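# Sort carabiners with sticky gates into the grey tray

## Task

Find every carabiner whose gate stays open after being pushed instead of springing closed, and place each of those in the grey tray; keep the carabiners with working gates on the table and outside the tray. At the end, release everything and move the grippers away. A part counts only if it stays where it belongs without the robot holding it. Nothing may be dropped or knocked off the table.

## Robot and tools

Robot: two arms, left_arm and right_arm, each with six joints (waist, shoulder, elbow, forearm roll, wrist pitch, wrist roll) and a parallel gripper. Outside disturbances may occasionally pull on a held part or nudge a loose one.

Frame: all reported positions share one scene frame. The origin sits on the table surface midway between the arms, +z is up, +x points outward over the table, and left_arm is mounted on the +y side. The arm names do not correspond to image sides. Positions are in metres, orientations are quaternions (w, x, y, z), velocities in m/s and rad/s. Reported hand positions may be somewhat off, especially when an arm is stretched far. end_effector_position is the spot between the pads when closed; the fingers point along the gripper's +z and open along its y. Closed fingertips extend about 33 mm past that point, fully open ones about 9 mm, and closing pushes the tips roughly 24 mm further out, so keep clearance above surfaces.

Tool execute_actions, argument actions: a list holding at most one item. An empty list sends nothing and returns the state with pictures. An item with rows (1 to 15 rows) and optional steps (4 to 15, default 15) is a motion; each row lasts one control step of 1/30 s and the final row repeats to fill the step count. An item with only steps (up to 300) is a wait that sends nothing. Optional pictures: true adds camera images. A refused call does nothing.

Each row is one flat list of 18 numbers, every one between -1 and 1, covering both arms even if only one moves. Order: left_arm's 6 joint values, then its gripper position, force_limit, speed; then the same 9 for right_arm.

Joint values are offsets, not poses. They are measured from the joint angles shown in the most recent result that lists them (before any such result, or for later calls in the same reply, from where the arm stands when the action begins), never from the previous row. Scale: 1.0 equals 1.398 rad for waist and shoulder, 2.097 rad for elbow, 2.622 rad for the three wrist joints. Sending all zeros is therefore a command to return to that reference, not a pause. Joint ranges in rad: waist, shoulder, forearm roll, wrist pitch, wrist roll each -6.283 to 6.283; elbow -2.792 to 2.792. A request more than 0.010 rad beyond a range is refused; requests past the true end are clipped and reported as "joint sent to its limit". Motion is speed-limited (2.09, 3.14, 3.93 rad/s for the three joint groups, 0.3 s ramp), targets are held close to the measured angles, and targets that would move a gripper over 70 mm from where it is get scaled back, so big moves need several calls.

Gripper numbers are settings, not offsets. position: +1 fully open (140 mm), about -0.8 pads touch, -1 closes until blocked. force_limit: about 14 N at -1, 60 N at 0, 107 N at +1. speed: about 30, 140, 250 mm/s at -1, 0, +1. To keep a gripper unchanged, repeat its previous three values; a 0 is a real command. To squeeze harder on a held object, raise force_limit and nudge position between -1 and -0.98.

Results: a state line per arm with pose and velocities; Joint positions and Joint velocities blocks (rad, rad/s) per arm in column order; joint torques (offset, scaled, noisy). object_status: 0 moving, 1 blocked while opening, 2 blocked while closing (a grasp), 3 reached target or pads met (thin things may still be held). position_measured is in counts: 3 open, 230 pads together. "joint command not followed" means a clearance check altered joint targets; HELD marks steps where a row was not sent. A result is taken 4 steps before an action ends; those steps run afterwards. Arms keep heading to the last target while you reply until they settle.

Faults: contact torque reaching a joint's load limit (waist/shoulder 319, elbow 150, wrist joints 42.3 N m, held weight included), or an external force of 144 N, freezes that arm for 10 s and it yields. MOTOR HOT warns of overheating from holding loads; OVER-TEMPERATURE FAULT means brakes are on until cool. Avoid arm-to-arm collisions, hard pushes, slams, drops and anything leaving the table.

Tool zoom_image: camera (cam_head_left, cam_head_right, cam_high, cam_low at 504x504; cam_left_wrist, cam_right_wrist at 616x616, fisheye) and region [x0, y0, x1, y1] in pixels from the top-left, at most 504 by 504; gives a detailed crop of that camera's latest image.

Tool finished_scene: scene (the current scene number) ends the scene irreversibly and reports success; the next scene's task arrives in its result. Only call it after all grippers have released and moved clear.

Each tool is called by a JSON object that holds its "name" and its "arguments", one argument or row to a line.

## Session

{"name": "execute_actions", "arguments": {
  "actions": []
}}

Scene clock: 0.00 s of 6000.00 s.
left_arm: end_effector_position=(+0.0594, +0.2810, +0.2733) position_measured=3 object_status=3 end_effector_quat_wxyz=(+0.511, +0.275, +0.761, +0.291) end_effector_velocity=(+0.000, -0.000, -0.000) end_effector_angular_velocity=(-0.001, -0.000, +0.002) | right_arm: end_effector_position=(+0.3941, -0.5146, +0.1609) position_measured=3 object_status=3 end_effector_quat_wxyz=(-0.009, +0.586, +0.810, -0.018) end_effector_velocity=(+0.000, -0.000, +0.001) end_effector_angular_velocity=(+0.000, -0.001, -0.000)
Joint positions: left_arm=[-2.133  0.04   2.319  0.633  1.901  2.891] | right_arm=[ 0.099 -0.101  2.188 -0.01   1.093 -0.026]
Joint velocities: left_arm=[ 0.002  0.    -0.     0.    -0.    -0.001] | right_arm=[-0.    -0.001 -0.001 -0.     0.     0.   ]
Joint torques (N m, as the joint torque sensors report them, + toward a larger angle): no reading

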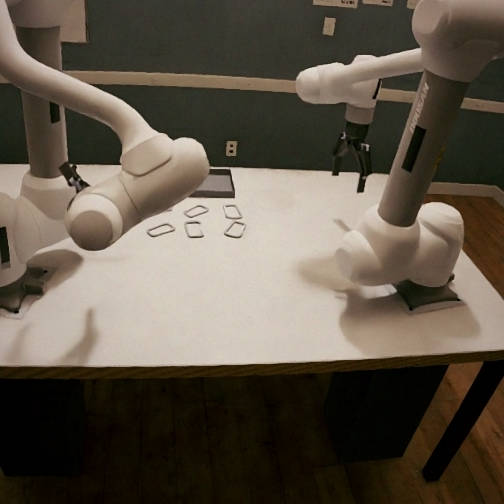

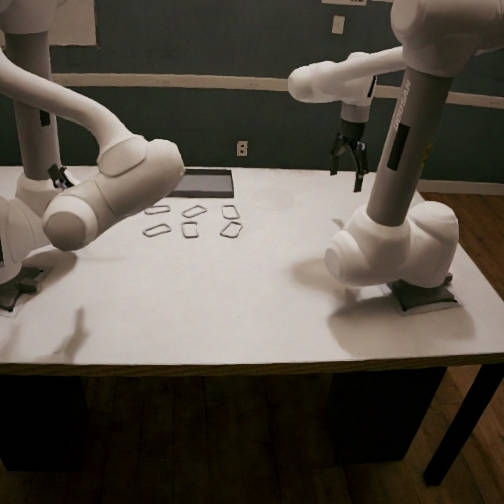

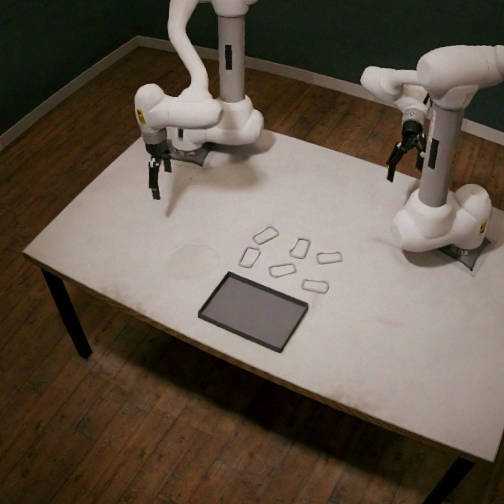

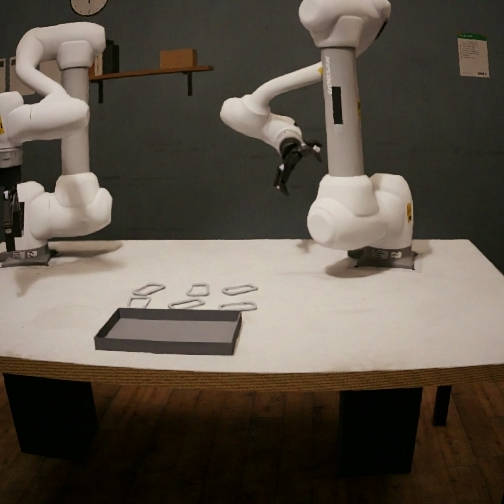

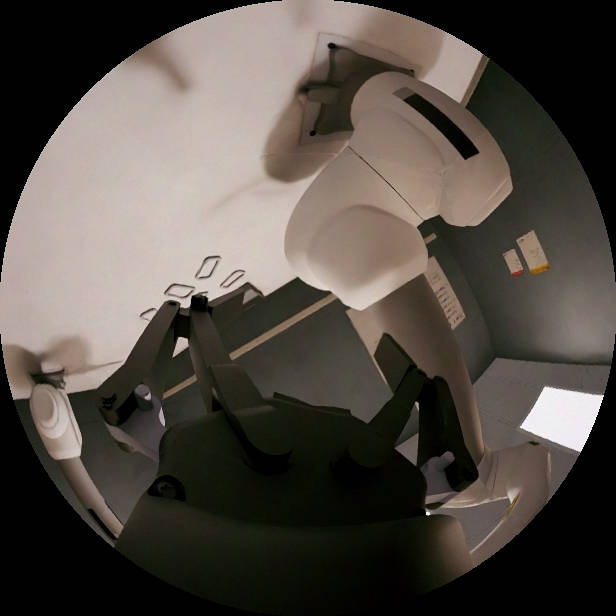

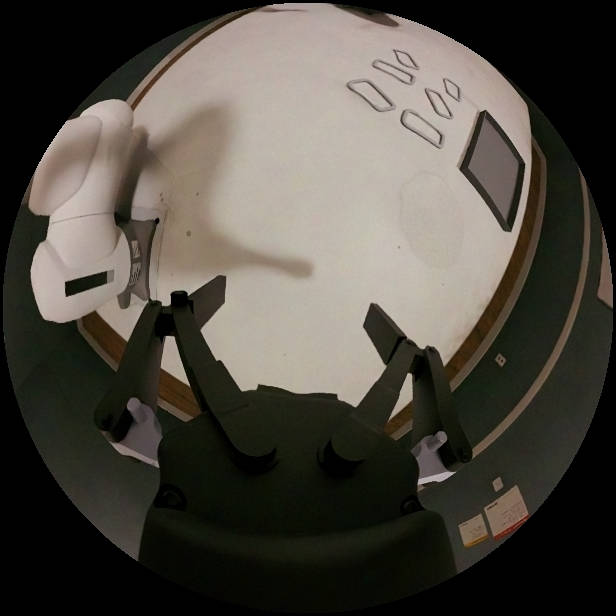

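{"name": "zoom_image", "arguments": {
  "camera": "cam_high",
  "region": [180, 200, 380, 360]
}}

{"name": "zoom_image", "arguments": {
  "camera": "cam_head_right",
  "region": [130, 160, 270, 250]
}}

{"name": "zoom_image", "arguments": {
  "camera": "cam_right_wrist",
  "region": [320, 30, 560, 250]
}}

Region (180, 200, 380, 360) of cam_high's 504x504 image, scaled by 2.520, with more detail than that image has; it fills the top 403 rows of this view, and the rest is white.

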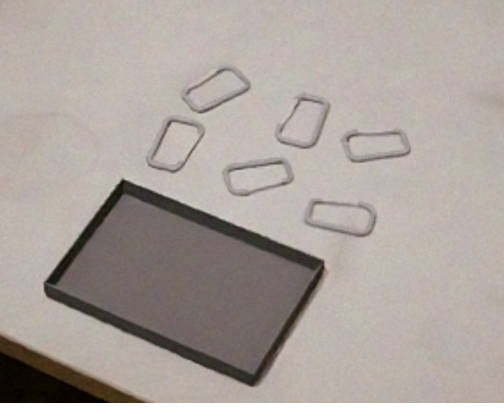

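Region (130, 160, 270, 250) of cam_head_right's 504x504 image, scaled by 3.600, with more detail than that image has; it fills the top 324 rows of this view, and the rest is white.

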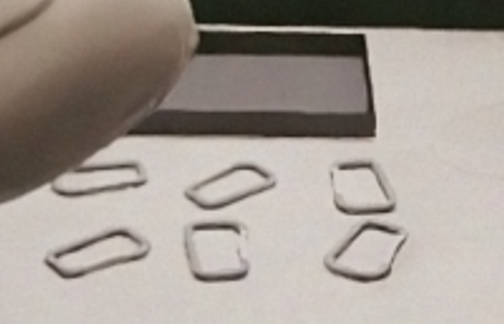

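Region (320, 30, 560, 250) of cam_right_wrist's 616x616 image, scaled by 2.100, with more detail than that image has; it fills the top 462 rows of this view, and the rest is white.

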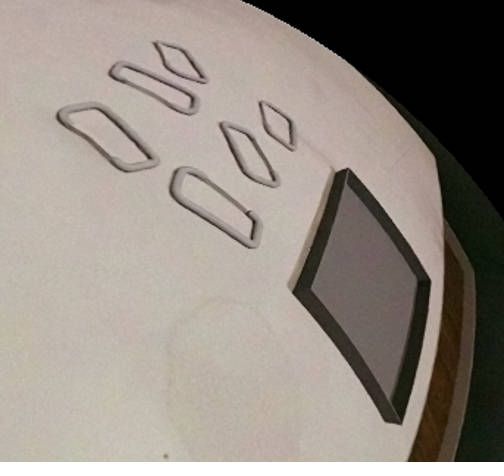

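{"name": "execute_actions", "arguments": {
  "actions": [
    {"rows":[[-0.358,0,0,0,0,0,1,0,0,0.53,0.377,-0.425,0.004,0.125,0.401,1,0,0]],"steps":15}
  ]
}}

{"name": "execute_actions", "arguments": {
  "actions": [
    {"steps":25}
  ],
  "pictures": true
}}

Scene clock: 2.53 s of 6000.00 s.
left_arm: end_effector_position=(-0.0230, +0.2800, +0.2733) position_measured=3 object_status=3 end_effector_quat_wxyz=(+0.549, +0.386, +0.711, +0.211) end_effector_velocity=(-0.321, +0.045, +0.000) end_effector_angular_velocity=(-0.000, +0.000, -1.180) | right_arm: end_effector_position=(+0.4631, -0.4125, +0.2027) position_measured=3 object_status=3 end_effector_quat_wxyz=(-0.010, +0.639, +0.769, -0.028) end_effector_velocity=(+0.188, +0.360, +0.131) end_effector_angular_velocity=(-0.024, -0.052, -0.382)
Joint positions: left_arm=[-2.434  0.04   2.319  0.633  1.901  2.891] | right_arm=[ 0.25   0.048  1.961 -0.007  1.192  0.258]
Joint velocities: left_arm=[-1.18  -0.001  0.     0.     0.     0.   ] | right_arm=[ 0.472  0.421 -0.706  0.008  0.253  0.851]
Joint torques (N m, as the joint torque sensors report them, + toward a larger angle): left_arm=[  1.26 -32.45 -26.02   4.3    2.38   0.06] | right_arm=[  4.25 -48.02 -35.71   4.33   0.12  -0.59]
Steps of this call (steps 1 to 65: nothing new was sent; steps 66 to 76: the first 11 steps of this action). Readings (joint positions | what the end effector reports):
66: left_arm=[-2.133 0.040 2.319 0.633 1.901 2.891] | right_arm=[0.099 -0.100 2.188 -0.010 1.093 -0.026] | left_arm position_measured=3 object_status=3 | right_arm position_measured=3 object_status=3
67: left_arm=[-2.137 0.040 2.319 0.633 1.901 2.891] | right_arm=[0.103 -0.097 2.183 -0.010 1.096 -0.019] | left_arm position_measured=3 object_status=3 | right_arm position_measured=3 object_status=3
69: left_arm=[-2.166 0.040 2.319 0.633 1.901 2.891] | right_arm=[0.131 -0.068 2.139 -0.009 1.117 0.036] | left_arm position_measured=3 object_status=3 | right_arm position_measured=3 object_status=3
73: left_arm=[-2.312 0.040 2.319 0.633 1.901 2.891] | right_arm=[0.202 0.002 2.033 -0.008 1.164 0.167] | left_arm position_measured=3 object_status=3 | right_arm position_measured=3 object_status=3
76: the state above

Scene clock: 3.37 s of 6000.00 s.
left_arm: end_effector_position=(-0.0761, +0.2929, +0.2733) position_measured=3 object_status=3 end_effector_quat_wxyz=(+0.567, +0.455, +0.669, +0.156) end_effector_velocity=(+0.000, -0.000, +0.000) end_effector_angular_velocity=(-0.002, +0.001, +0.001) | right_arm: end_effector_position=(+0.4624, -0.0776, +0.2810) position_measured=3 object_status=3 end_effector_quat_wxyz=(+0.001, +0.693, +0.721, -0.009) end_effector_velocity=(-0.149, +0.390, +0.060) end_effector_angular_velocity=(+0.029, -0.031, -0.107)
Joint positions: left_arm=[-2.634  0.04   2.319  0.633  1.901  2.891] | right_arm=[ 0.676  0.328  1.471 -0.001  1.361  0.824]
Joint velocities: left_arm=[ 0.    -0.001  0.     0.     0.    -0.001] | right_arm=[ 0.494  0.299 -0.52   0.006  0.179  0.6  ]
Joint torques (N m, as the joint torque sensors report them, + toward a larger angle): left_arm=[ -0.06 -31.89 -27.71   4.34   2.18   0.1 ] | right_arm=[  7.14 -75.62 -38.39   4.18  -0.19  -0.38]
Kept back: nothing.
Steps of this call (steps 1 to 4: the last 4 steps of your previous action; steps 5 to 25: the robot went on to your last target). Readings (joint positions | what the end effector reports):
1: left_arm=[-2.474 0.040 2.319 0.633 1.901 2.891] | right_arm=[0.266 0.062 1.937 -0.006 1.200 0.286] | left_arm position_measured=3 object_status=3 | right_arm position_measured=3 object_status=3
2: left_arm=[-2.511 0.040 2.319 0.633 1.901 2.891] | right_arm=[0.282 0.076 1.913 -0.006 1.208 0.313] | left_arm position_measured=3 object_status=3 | right_arm position_measured=3 object_status=3
4: left_arm=[-2.574 0.040 2.319 0.633 1.901 2.891] | right_arm=[0.314 0.101 1.868 -0.006 1.224 0.365] | left_arm position_measured=3 object_status=3 | right_arm position_measured=3 object_status=3
8: left_arm=[-2.631 0.040 2.319 0.633 1.901 2.891] | right_arm=[0.382 0.149 1.783 -0.005 1.253 0.463] | left_arm position_measured=3 object_status=3 | right_arm position_measured=3 object_status=3
25: the state above

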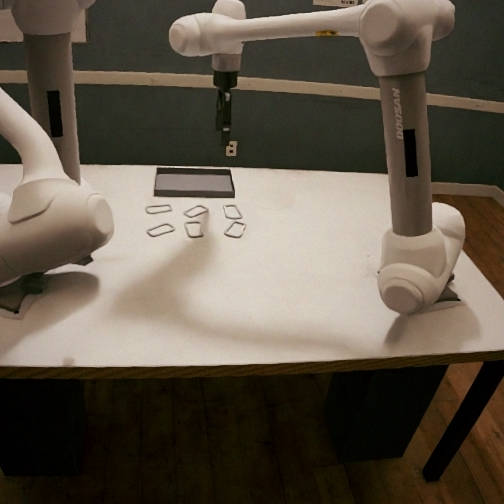

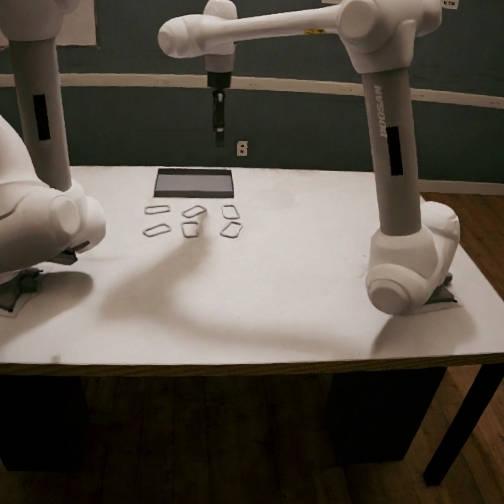

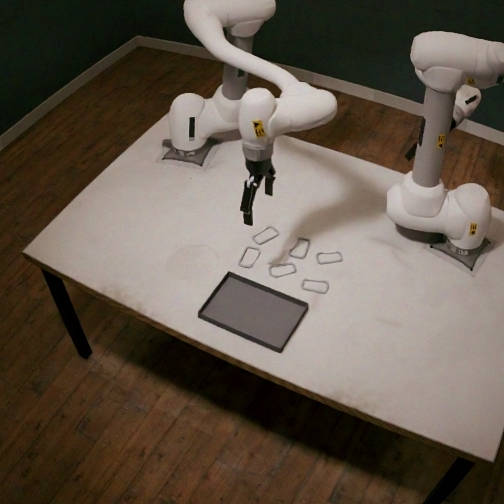

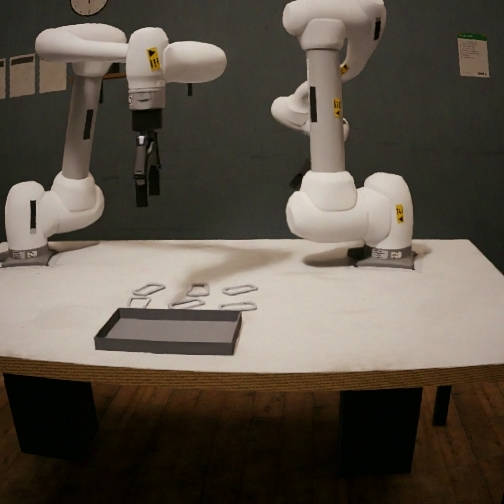

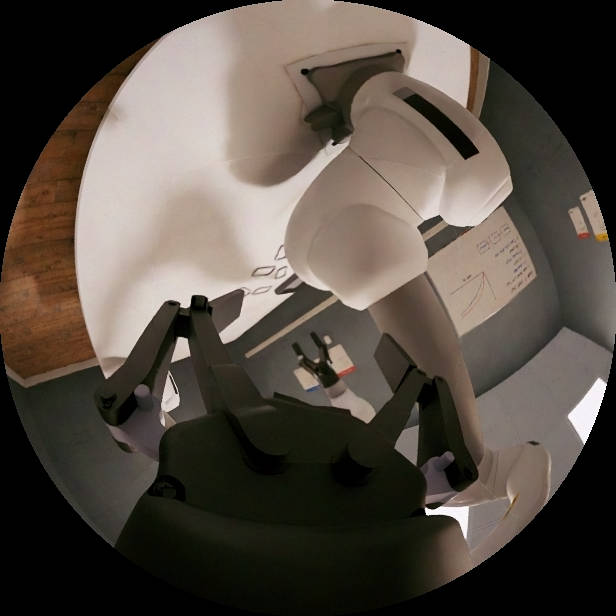

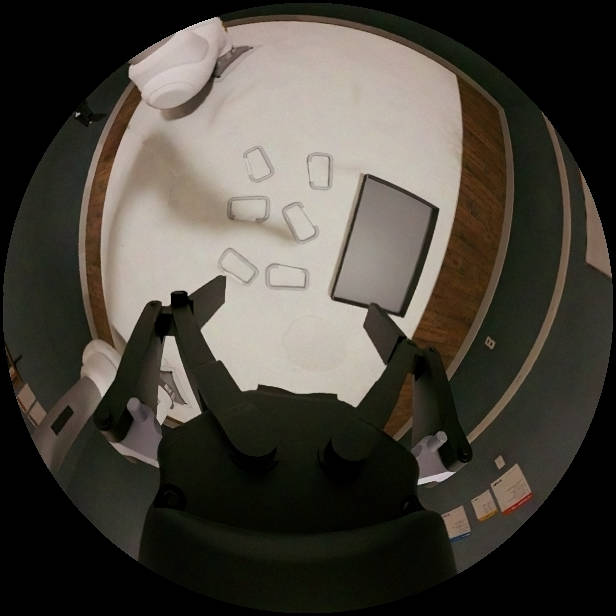

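{"name": "execute_actions", "arguments": {
  "actions": [],
  "pictures": true
}}

{"name": "zoom_image", "arguments": {
  "camera": "cam_right_wrist",
  "region": [180, 120, 460, 400]
}}

Scene clock: 3.60 s of 6000.00 s.
left_arm: end_effector_position=(-0.0761, +0.2929, +0.2733) position_measured=3 object_status=3 end_effector_quat_wxyz=(+0.567, +0.455, +0.669, +0.156) end_effector_velocity=(-0.000, -0.000, +0.000) end_effector_angular_velocity=(-0.001, +0.000, -0.001) | right_arm: end_effector_position=(+0.4197, +0.0119, +0.2944) position_measured=3 object_status=3 end_effector_quat_wxyz=(+0.001, +0.702, +0.712, -0.004) end_effector_velocity=(-0.212, +0.362, +0.051) end_effector_angular_velocity=(+0.038, -0.023, -0.102)
Joint positions: left_arm=[-2.634  0.04   2.319  0.633  1.901  2.891] | right_arm=[0.791 0.397 1.349 0.    1.403 0.965]
Joint velocities: left_arm=[-0.001 -0.    -0.     0.     0.    -0.001] | right_arm=[ 0.476  0.286 -0.503  0.007  0.173  0.578]
Joint torques (N m, as the joint torque sensors report them, + toward a larger angle): left_arm=[  0.56 -30.73 -27.85   4.41   2.24  -0.03] | right_arm=[  5.03 -81.48 -38.3    4.47  -0.21  -0.39]
Kept back: nothing.
Steps of this call (steps 1 to 7: the robot went on to your last target). Readings (joint positions | what the end effector reports):
1: left_arm=[-2.634 0.040 2.319 0.633 1.901 2.891] | right_arm=[0.693 0.338 1.453 -0.001 1.367 0.844] | left_arm position_measured=3 object_status=3 | right_arm position_measured=3 object_status=3
2: left_arm=[-2.634 0.040 2.319 0.633 1.901 2.891] | right_arm=[0.709 0.348 1.435 -0.001 1.373 0.865] | left_arm position_measured=3 object_status=3 | right_arm position_measured=3 object_status=3
4: left_arm=[-2.634 0.040 2.319 0.633 1.901 2.891] | right_arm=[0.742 0.368 1.401 -0.000 1.385 0.905] | left_arm position_measured=3 object_status=3 | right_arm position_measured=3 object_status=3
7: the state above

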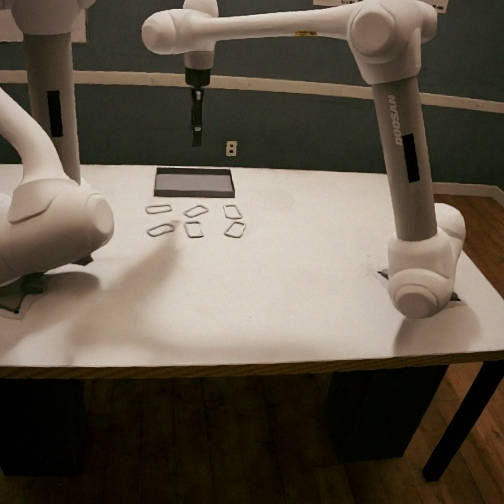

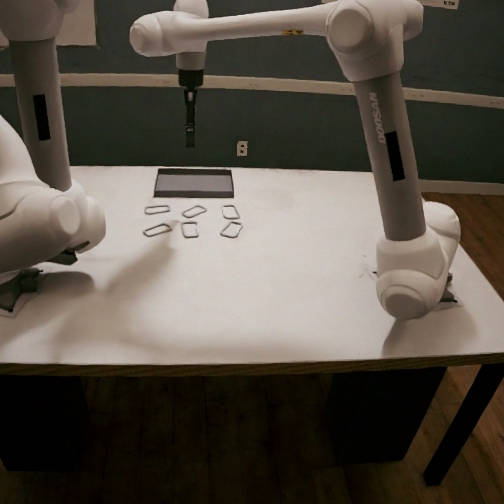

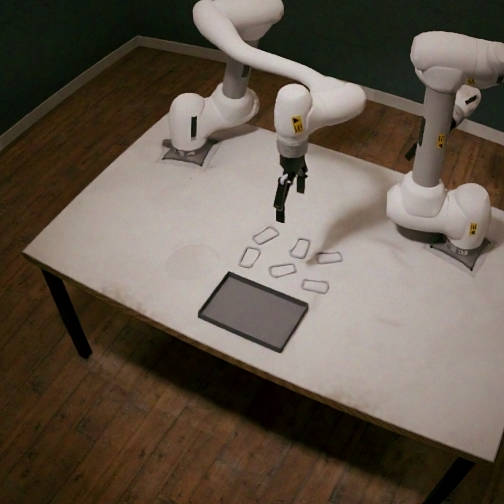

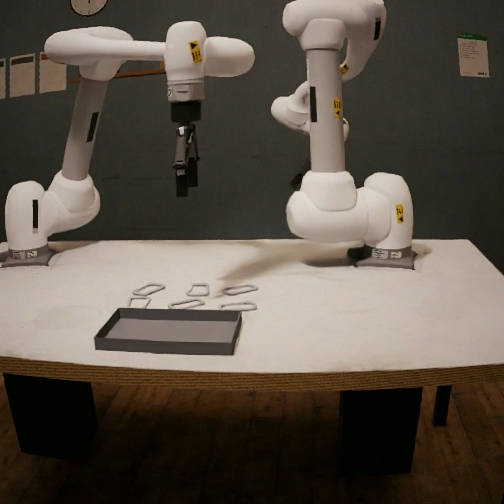

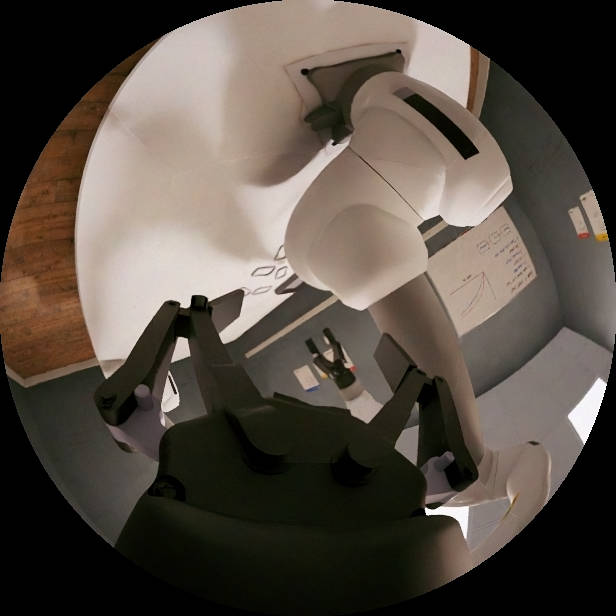

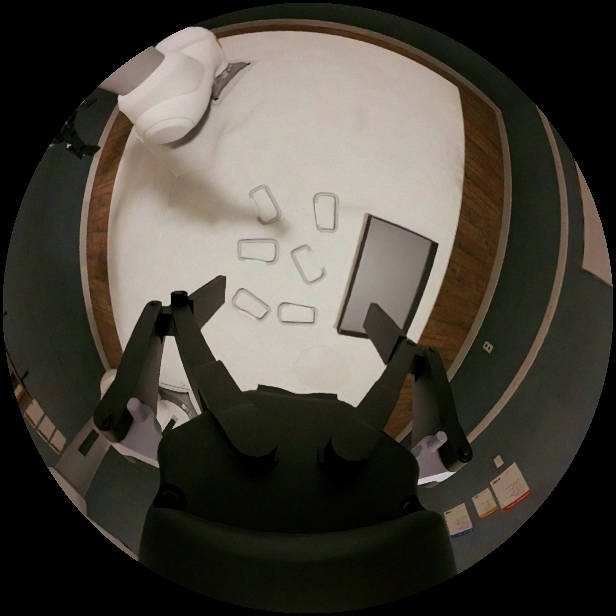

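Region (180, 120, 460, 400) of cam_right_wrist's 616x616 image, scaled by 1.800, with more detail than that image has.

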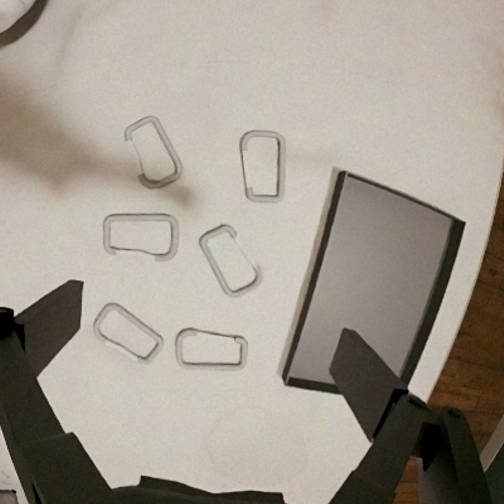

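{"name": "execute_actions", "arguments": {
  "actions": [],
  "pictures": true
}}

{"name": "zoom_image", "arguments": {
  "camera": "cam_right_wrist",
  "region": [210, 180, 390, 360]
}}

Scene clock: 3.83 s of 6000.00 s.
left_arm: end_effector_position=(-0.0761, +0.2929, +0.2733) position_measured=3 object_status=3 end_effector_quat_wxyz=(+0.567, +0.455, +0.669, +0.156) end_effector_velocity=(-0.000, +0.000, +0.000) end_effector_angular_velocity=(-0.001, +0.001, -0.001) | right_arm: end_effector_position=(+0.3971, +0.0478, +0.2993) position_measured=3 object_status=3 end_effector_quat_wxyz=(-0.000, +0.706, +0.708, -0.002) end_effector_velocity=(-0.006, +0.012, +0.002) end_effector_angular_velocity=(+0.001, -0.001, -0.006)
Joint positions: left_arm=[-2.634  0.04   2.319  0.633  1.901  2.891] | right_arm=[0.839 0.426 1.298 0.001 1.421 1.023]
Joint velocities: left_arm=[-0.002 -0.001 -0.    -0.001 -0.    -0.001] | right_arm=[ 0.014  0.01  -0.018 -0.     0.006  0.021]
Joint torques (N m, as the joint torque sensors report them, + toward a larger angle): left_arm=[ -0.29 -31.3  -27.92   4.22   2.28   0.03] | right_arm=[  4.39 -87.31 -39.61   4.44  -0.45  -0.59]
Kept back: nothing.
Steps of this call (steps 1 to 7: the robot went on to your last target). Readings (joint positions | what the end effector reports):
1: left_arm=[-2.634 0.040 2.319 0.633 1.901 2.891] | right_arm=[0.806 0.406 1.333 0.000 1.409 0.984] | left_arm position_measured=3 object_status=3 | right_arm position_measured=3 object_status=3
2: left_arm=[-2.634 0.040 2.319 0.633 1.901 2.891] | right_arm=[0.819 0.414 1.319 0.001 1.413 0.999] | left_arm position_measured=3 object_status=3 | right_arm position_measured=3 object_status=3
4: left_arm=[-2.634 0.040 2.319 0.633 1.901 2.891] | right_arm=[0.834 0.423 1.303 0.001 1.419 1.018] | left_arm position_measured=3 object_status=3 | right_arm position_measured=3 object_status=3
7: the state above

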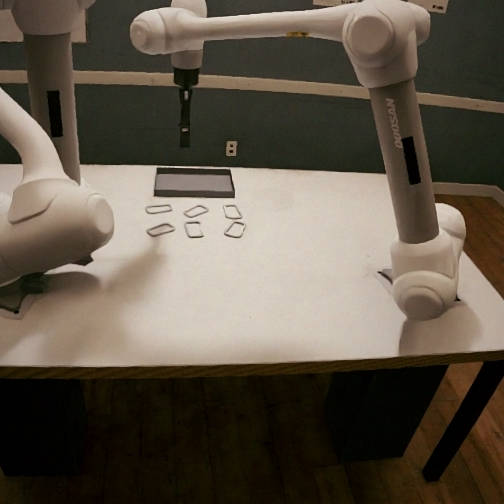

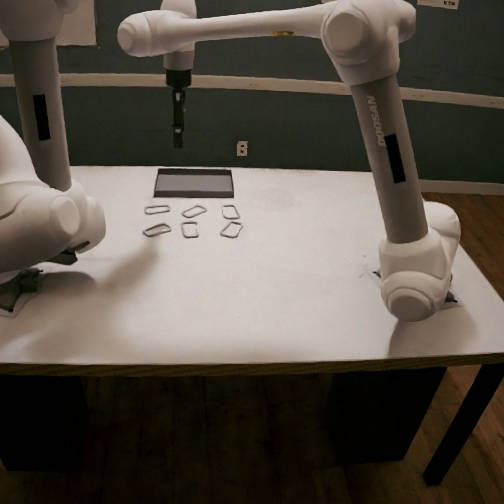

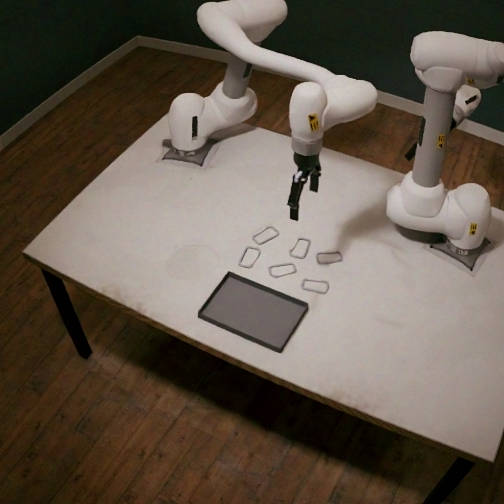

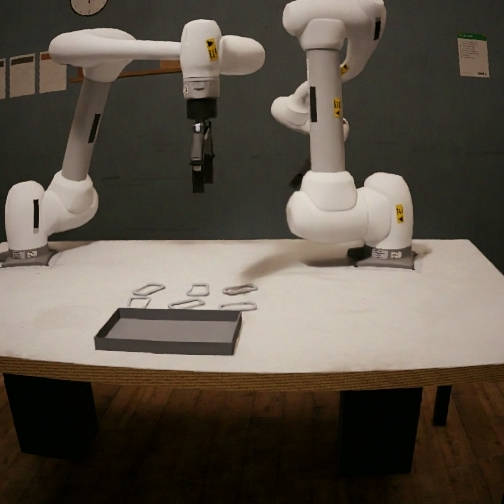

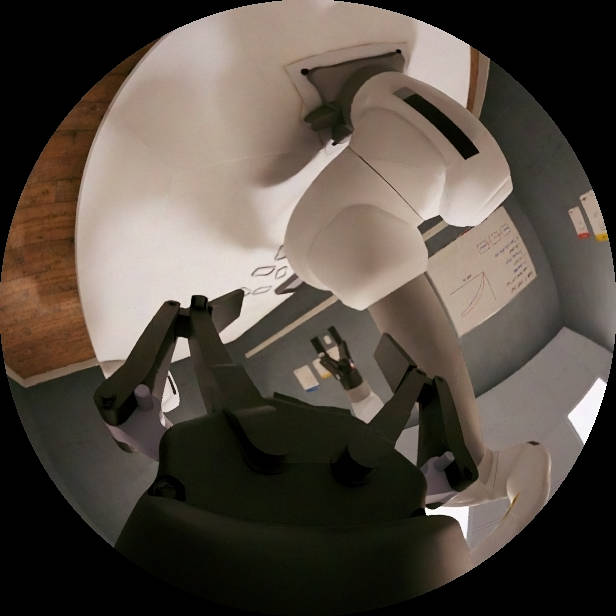

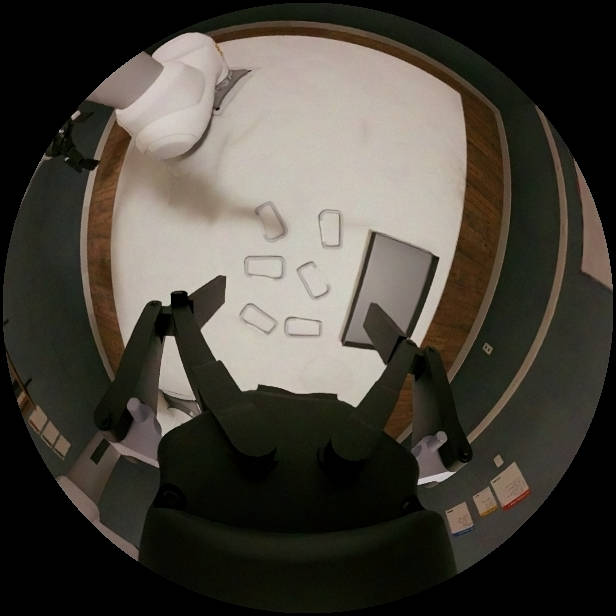

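Region (210, 180, 390, 360) of cam_right_wrist's 616x616 image, scaled by 2.800, with more detail than that image has.

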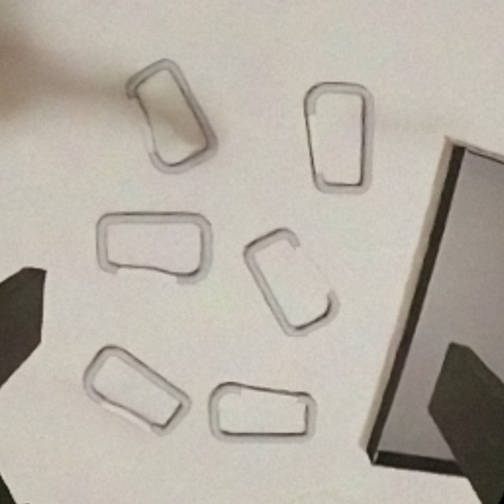

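{"name": "execute_actions", "arguments": {
  "actions": [
    {"rows":[[0,0,0,0,0,0,1,0,0,0.07,0.14,0.012,0,-0.085,0.039,1,0,0]],"steps":15}
  ]
}}

{"name": "execute_actions", "arguments": {
  "actions": [
    {"steps":12}
  ],
  "pictures": true
}}

Scene clock: 4.73 s of 6000.00 s.
left_arm: end_effector_position=(-0.0761, +0.2929, +0.2733) position_measured=3 object_status=3 end_effector_quat_wxyz=(+0.567, +0.455, +0.669, +0.156) end_effector_velocity=(-0.000, +0.000, +0.000) end_effector_angular_velocity=(-0.001, +0.001, -0.001) | right_arm: end_effector_position=(+0.3745, +0.1187, +0.1819) position_measured=3 object_status=3 end_effector_quat_wxyz=(-0.000, +0.707, +0.707, -0.001) end_effector_velocity=(-0.093, +0.197, -0.380) end_effector_angular_velocity=(+0.001, -0.001, -0.008)
Joint positions: left_arm=[-2.634  0.04   2.319  0.633  1.901  2.891] | right_arm=[0.904 0.556 1.314 0.001 1.273 1.092]
Joint velocities: left_arm=[-0.001 -0.001 -0.    -0.    -0.    -0.001] | right_arm=[ 0.202  0.407  0.055  0.    -0.464  0.209]
Joint torques (N m, as the joint torque sensors report them, + toward a larger angle): left_arm=[  0.01 -30.99 -27.75   4.39   2.23   0.02] | right_arm=[  6.22 -96.72 -39.22   4.2    0.26  -0.22]
Steps of this call (steps 1 to 16: the robot went on to your last target; steps 17 to 27: the first 11 steps of this action). Readings (joint positions | what the end effector reports):
17: left_arm=[-2.634 0.040 2.319 0.633 1.901 2.891] | right_arm=[0.840 0.427 1.297 0.001 1.421 1.025] | left_arm position_measured=3 object_status=3 | right_arm position_measured=3 object_status=3
18: left_arm=[-2.634 0.040 2.319 0.633 1.901 2.891] | right_arm=[0.842 0.430 1.297 0.001 1.417 1.027] | left_arm position_measured=3 object_status=3 | right_arm position_measured=3 object_status=3
20: left_arm=[-2.634 0.040 2.319 0.633 1.901 2.891] | right_arm=[0.855 0.457 1.301 0.001 1.386 1.041] | left_arm position_measured=3 object_status=3 | right_arm position_measured=3 object_status=3
24: left_arm=[-2.634 0.040 2.319 0.633 1.901 2.891] | right_arm=[0.883 0.514 1.309 0.001 1.321 1.070] | left_arm position_measured=3 object_status=3 | right_arm position_measured=3 object_status=3
27: the state above

Scene clock: 5.13 s of 6000.00 s.
left_arm: end_effector_position=(-0.0761, +0.2929, +0.2733) position_measured=3 object_status=3 end_effector_quat_wxyz=(+0.567, +0.455, +0.669, +0.156) end_effector_velocity=(+0.000, +0.000, -0.000) end_effector_angular_velocity=(-0.000, +0.001, +0.001) | right_arm: end_effector_position=(+0.3577, +0.1485, +0.1201) position_measured=3 object_status=3 end_effector_quat_wxyz=(-0.000, +0.707, +0.707, -0.001) end_effector_velocity=(-0.001, +0.001, -0.005) end_effector_angular_velocity=(-0.002, +0.001, -0.001)
Joint positions: left_arm=[-2.634  0.04   2.319  0.633  1.901  2.891] | right_arm=[0.936 0.621 1.323 0.001 1.198 1.125]
Joint velocities: left_arm=[ 0.    -0.001  0.    -0.001 -0.    -0.   ] | right_arm=[ 0.002  0.005  0.     0.    -0.004  0.002]
Joint torques (N m, as the joint torque sensors report them, + toward a larger angle): left_arm=[ -0.73 -30.99 -27.55   4.38   2.23   0.04] | right_arm=[   2.48 -100.41  -36.64    4.12   -0.15   -0.33]
Kept back: nothing.
Steps of this call (steps 1 to 4: the last 4 steps of your previous action; steps 5 to 12: the robot went on to your last target). Readings (joint positions | what the end effector reports):
1: left_arm=[-2.634 0.040 2.319 0.633 1.901 2.891] | right_arm=[0.911 0.569 1.316 0.001 1.258 1.099] | left_arm position_measured=3 object_status=3 | right_arm position_measured=3 object_status=3
2: left_arm=[-2.634 0.040 2.319 0.633 1.901 2.891] | right_arm=[0.918 0.583 1.318 0.001 1.242 1.106] | left_arm position_measured=3 object_status=3 | right_arm position_measured=3 object_status=3
4: left_arm=[-2.634 0.040 2.319 0.633 1.901 2.891] | right_arm=[0.929 0.607 1.322 0.001 1.215 1.118] | left_arm position_measured=3 object_status=3 | right_arm position_measured=3 object_status=3
8: left_arm=[-2.634 0.040 2.319 0.633 1.901 2.891] | right_arm=[0.936 0.620 1.323 0.001 1.200 1.125] | left_arm position_measured=3 object_status=3 | right_arm position_measured=3 object_status=3
12: the state above

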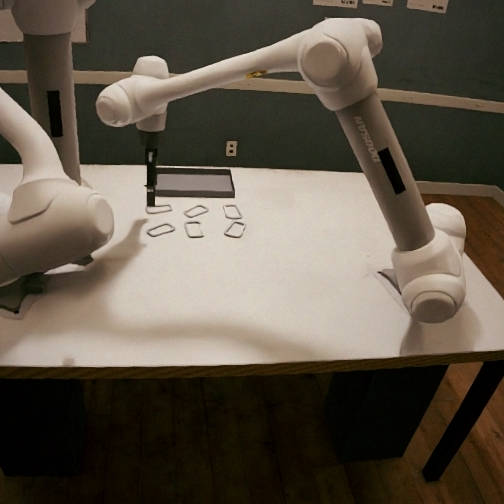

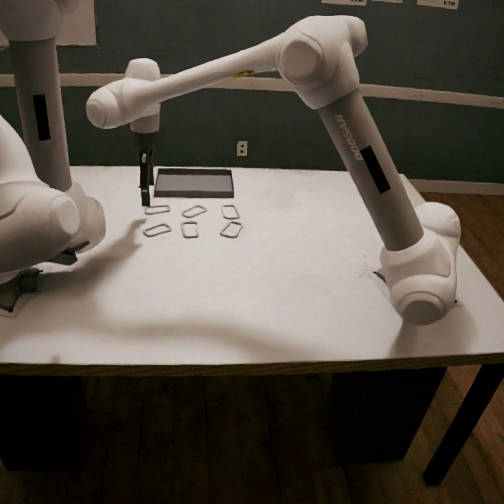

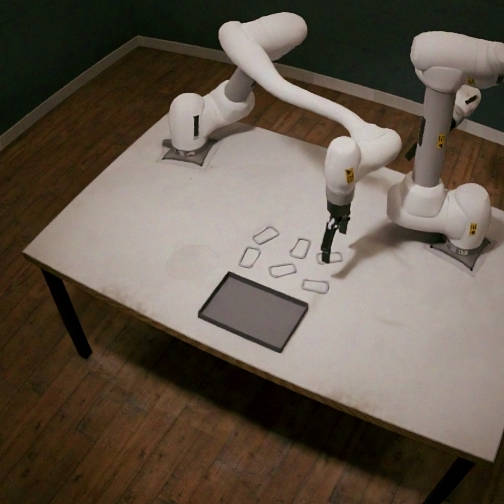

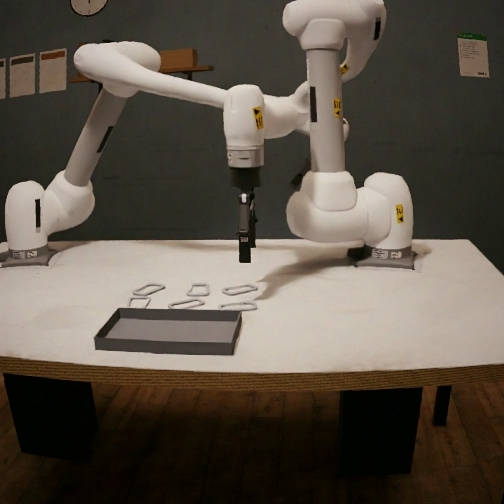

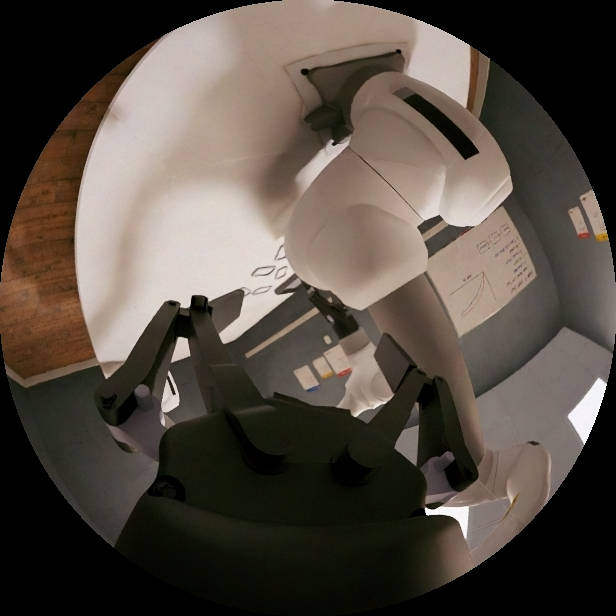

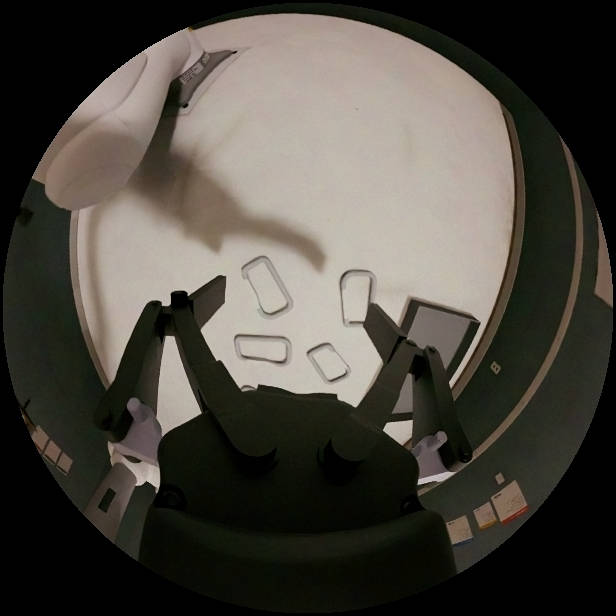

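{"name": "execute_actions", "arguments": {
  "actions": [
    {"rows":[[0,0,0,0,0,0,1,0,0,0.057,-0.006,0.055,0,-0.041,-0.203,0.2,-0.5,0]],"steps":15}
  ]
}}

{"name": "execute_actions", "arguments": {
  "actions": [
    {"steps":8}
  ],
  "pictures": true
}}

{"name": "zoom_image", "arguments": {
  "camera": "cam_right_wrist",
  "region": [200, 200, 420, 420]
}}

Scene clock: 6.30 s of 6000.00 s.
left_arm: end_effector_position=(-0.0761, +0.2929, +0.2733) position_measured=3 object_status=3 end_effector_quat_wxyz=(+0.567, +0.455, +0.669, +0.156) end_effector_velocity=(-0.000, +0.000, +0.000) end_effector_angular_velocity=(+0.002, -0.000, -0.001) | right_arm: end_effector_position=(+0.2898, +0.1475, +0.0739) position_measured=74 object_status=0 end_effector_quat_wxyz=(-0.000, +0.491, +0.871, -0.000) end_effector_velocity=(-0.148, -0.013, -0.098) end_effector_angular_velocity=(+0.001, -0.001, +1.191)
Joint positions: left_arm=[-2.634  0.04   2.319  0.633  1.901  2.891] | right_arm=[1.008 0.614 1.426 0.001 1.102 0.651]
Joint velocities: left_arm=[-0.001 -0.     0.    -0.     0.     0.002] | right_arm=[ 0.156 -0.017  0.224 -0.001 -0.208 -1.034]
Joint torques (N m, as the joint torque sensors report them, + toward a larger angle): left_arm=[  0.2  -30.87 -27.45   4.34   2.27  -0.03] | right_arm=[-10.55 -99.97 -40.13   4.44  -0.14  -0.09]
Steps of this call (steps 1 to 24: the robot went on to your last target; steps 25 to 35: the first 11 steps of this action). Readings (joint positions | what the end effector reports):
25: left_arm=[-2.634 0.040 2.319 0.633 1.901 2.891] | right_arm=[0.937 0.622 1.323 0.001 1.198 1.126] | left_arm position_measured=3 object_status=3 | right_arm position_measured=3 object_status=0
26: left_arm=[-2.634 0.040 2.319 0.633 1.901 2.891] | right_arm=[0.938 0.622 1.325 0.001 1.196 1.119] | left_arm position_measured=3 object_status=3 | right_arm position_measured=6 object_status=0
28: left_arm=[-2.634 0.040 2.319 0.633 1.901 2.891] | right_arm=[0.946 0.621 1.337 0.001 1.185 1.063] | left_arm position_measured=3 object_status=3 | right_arm position_measured=21 object_status=0
32: left_arm=[-2.634 0.040 2.319 0.633 1.901 2.891] | right_arm=[0.985 0.617 1.393 0.001 1.133 0.806] | left_arm position_measured=3 object_status=3 | right_arm position_measured=51 object_status=0
35: the state above

Scene clock: 6.57 s of 6000.00 s.
left_arm: end_effector_position=(-0.0761, +0.2929, +0.2733) position_measured=3 object_status=3 end_effector_quat_wxyz=(+0.567, +0.455, +0.669, +0.156) end_effector_velocity=(-0.000, +0.000, -0.000) end_effector_angular_velocity=(+0.000, -0.000, +0.001) | right_arm: end_effector_position=(+0.2820, +0.1467, +0.0688) position_measured=104 object_status=0 end_effector_quat_wxyz=(-0.000, +0.462, +0.887, -0.000) end_effector_velocity=(-0.001, +0.000, +0.000) end_effector_angular_velocity=(+0.001, +0.000, +0.007)
Joint positions: left_arm=[-2.634  0.04   2.319  0.633  1.901  2.891] | right_arm=[1.016 0.613 1.439 0.001 1.091 0.594]
Joint velocities: left_arm=[ 0.     0.001  0.    -0.001  0.    -0.001] | right_arm=[ 0.001 -0.001  0.001  0.001 -0.001 -0.006]
Joint torques (N m, as the joint torque sensors report them, + toward a larger angle): left_arm=[ -0.37 -31.05 -27.94   4.32   2.16   0.03] | right_arm=[  3.82 -97.66 -35.8    3.89  -0.24  -0.2 ]
Kept back: nothing.
Steps of this call (steps 1 to 4: the last 4 steps of your previous action; steps 5 to 8: the robot went on to your last target). Readings (joint positions | what the end effector reports):
1: left_arm=[-2.634 0.040 2.319 0.633 1.901 2.891] | right_arm=[1.012 0.613 1.433 0.001 1.096 0.622] | left_arm position_measured=3 object_status=3 | right_arm position_measured=82 object_status=0
2: left_arm=[-2.634 0.040 2.319 0.633 1.901 2.891] | right_arm=[1.015 0.613 1.436 0.001 1.093 0.605] | left_arm position_measured=3 object_status=3 | right_arm position_measured=89 object_status=0
4: left_arm=[-2.634 0.040 2.319 0.633 1.901 2.891] | right_arm=[1.016 0.613 1.438 0.001 1.091 0.596] | left_arm position_measured=3 object_status=3 | right_arm position_measured=102 object_status=0
8: the state above

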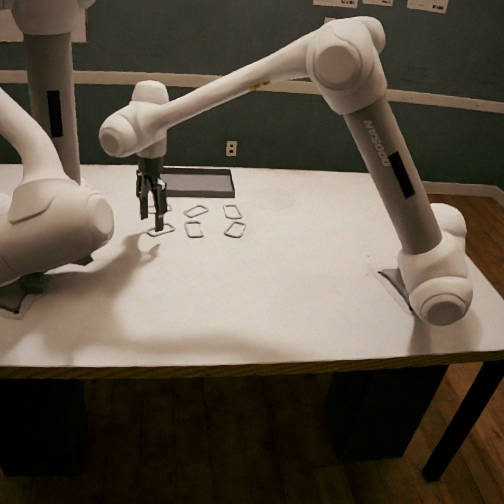

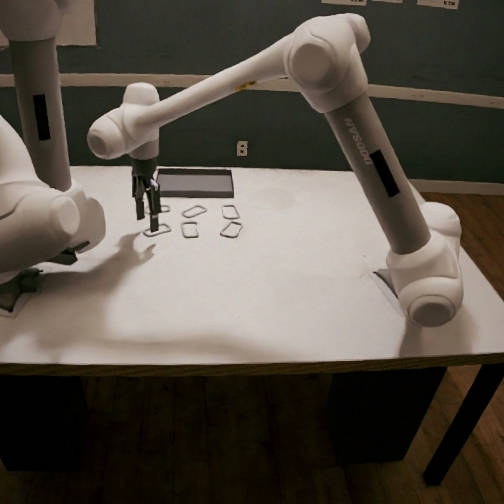

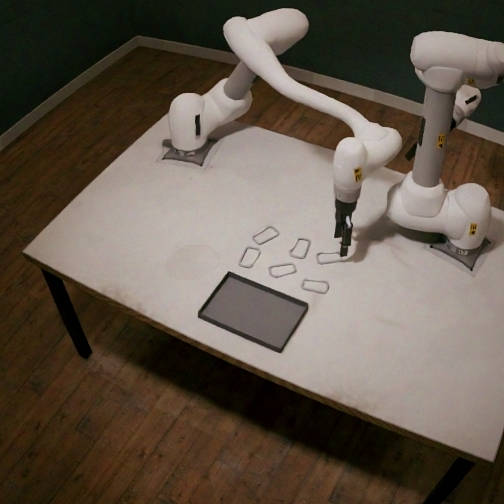

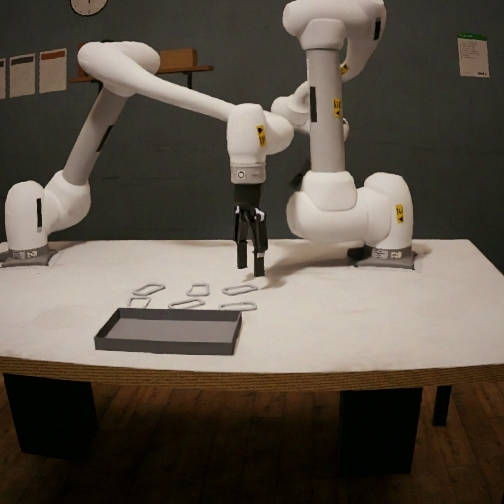

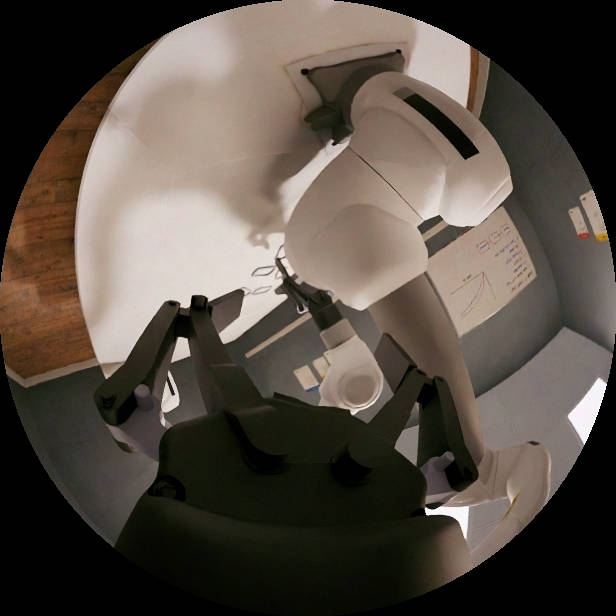

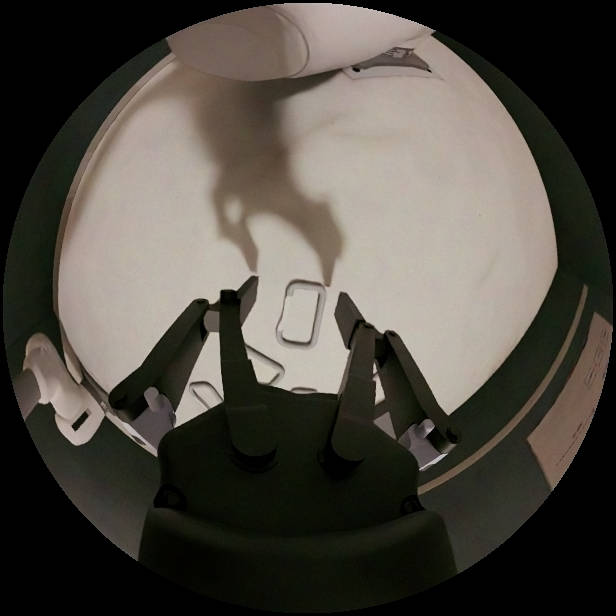

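Region (200, 200, 420, 420) of cam_right_wrist's 616x616 image, scaled by 2.291, with more detail than that image has.

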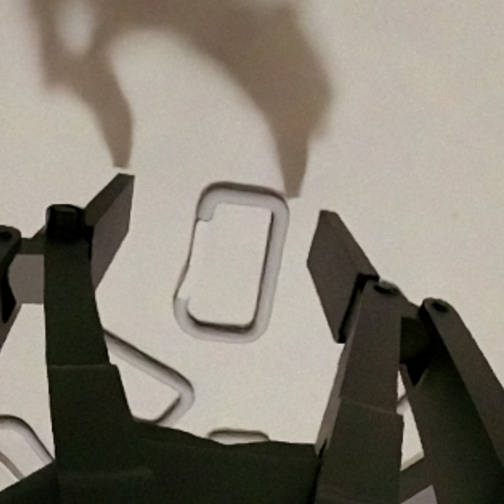

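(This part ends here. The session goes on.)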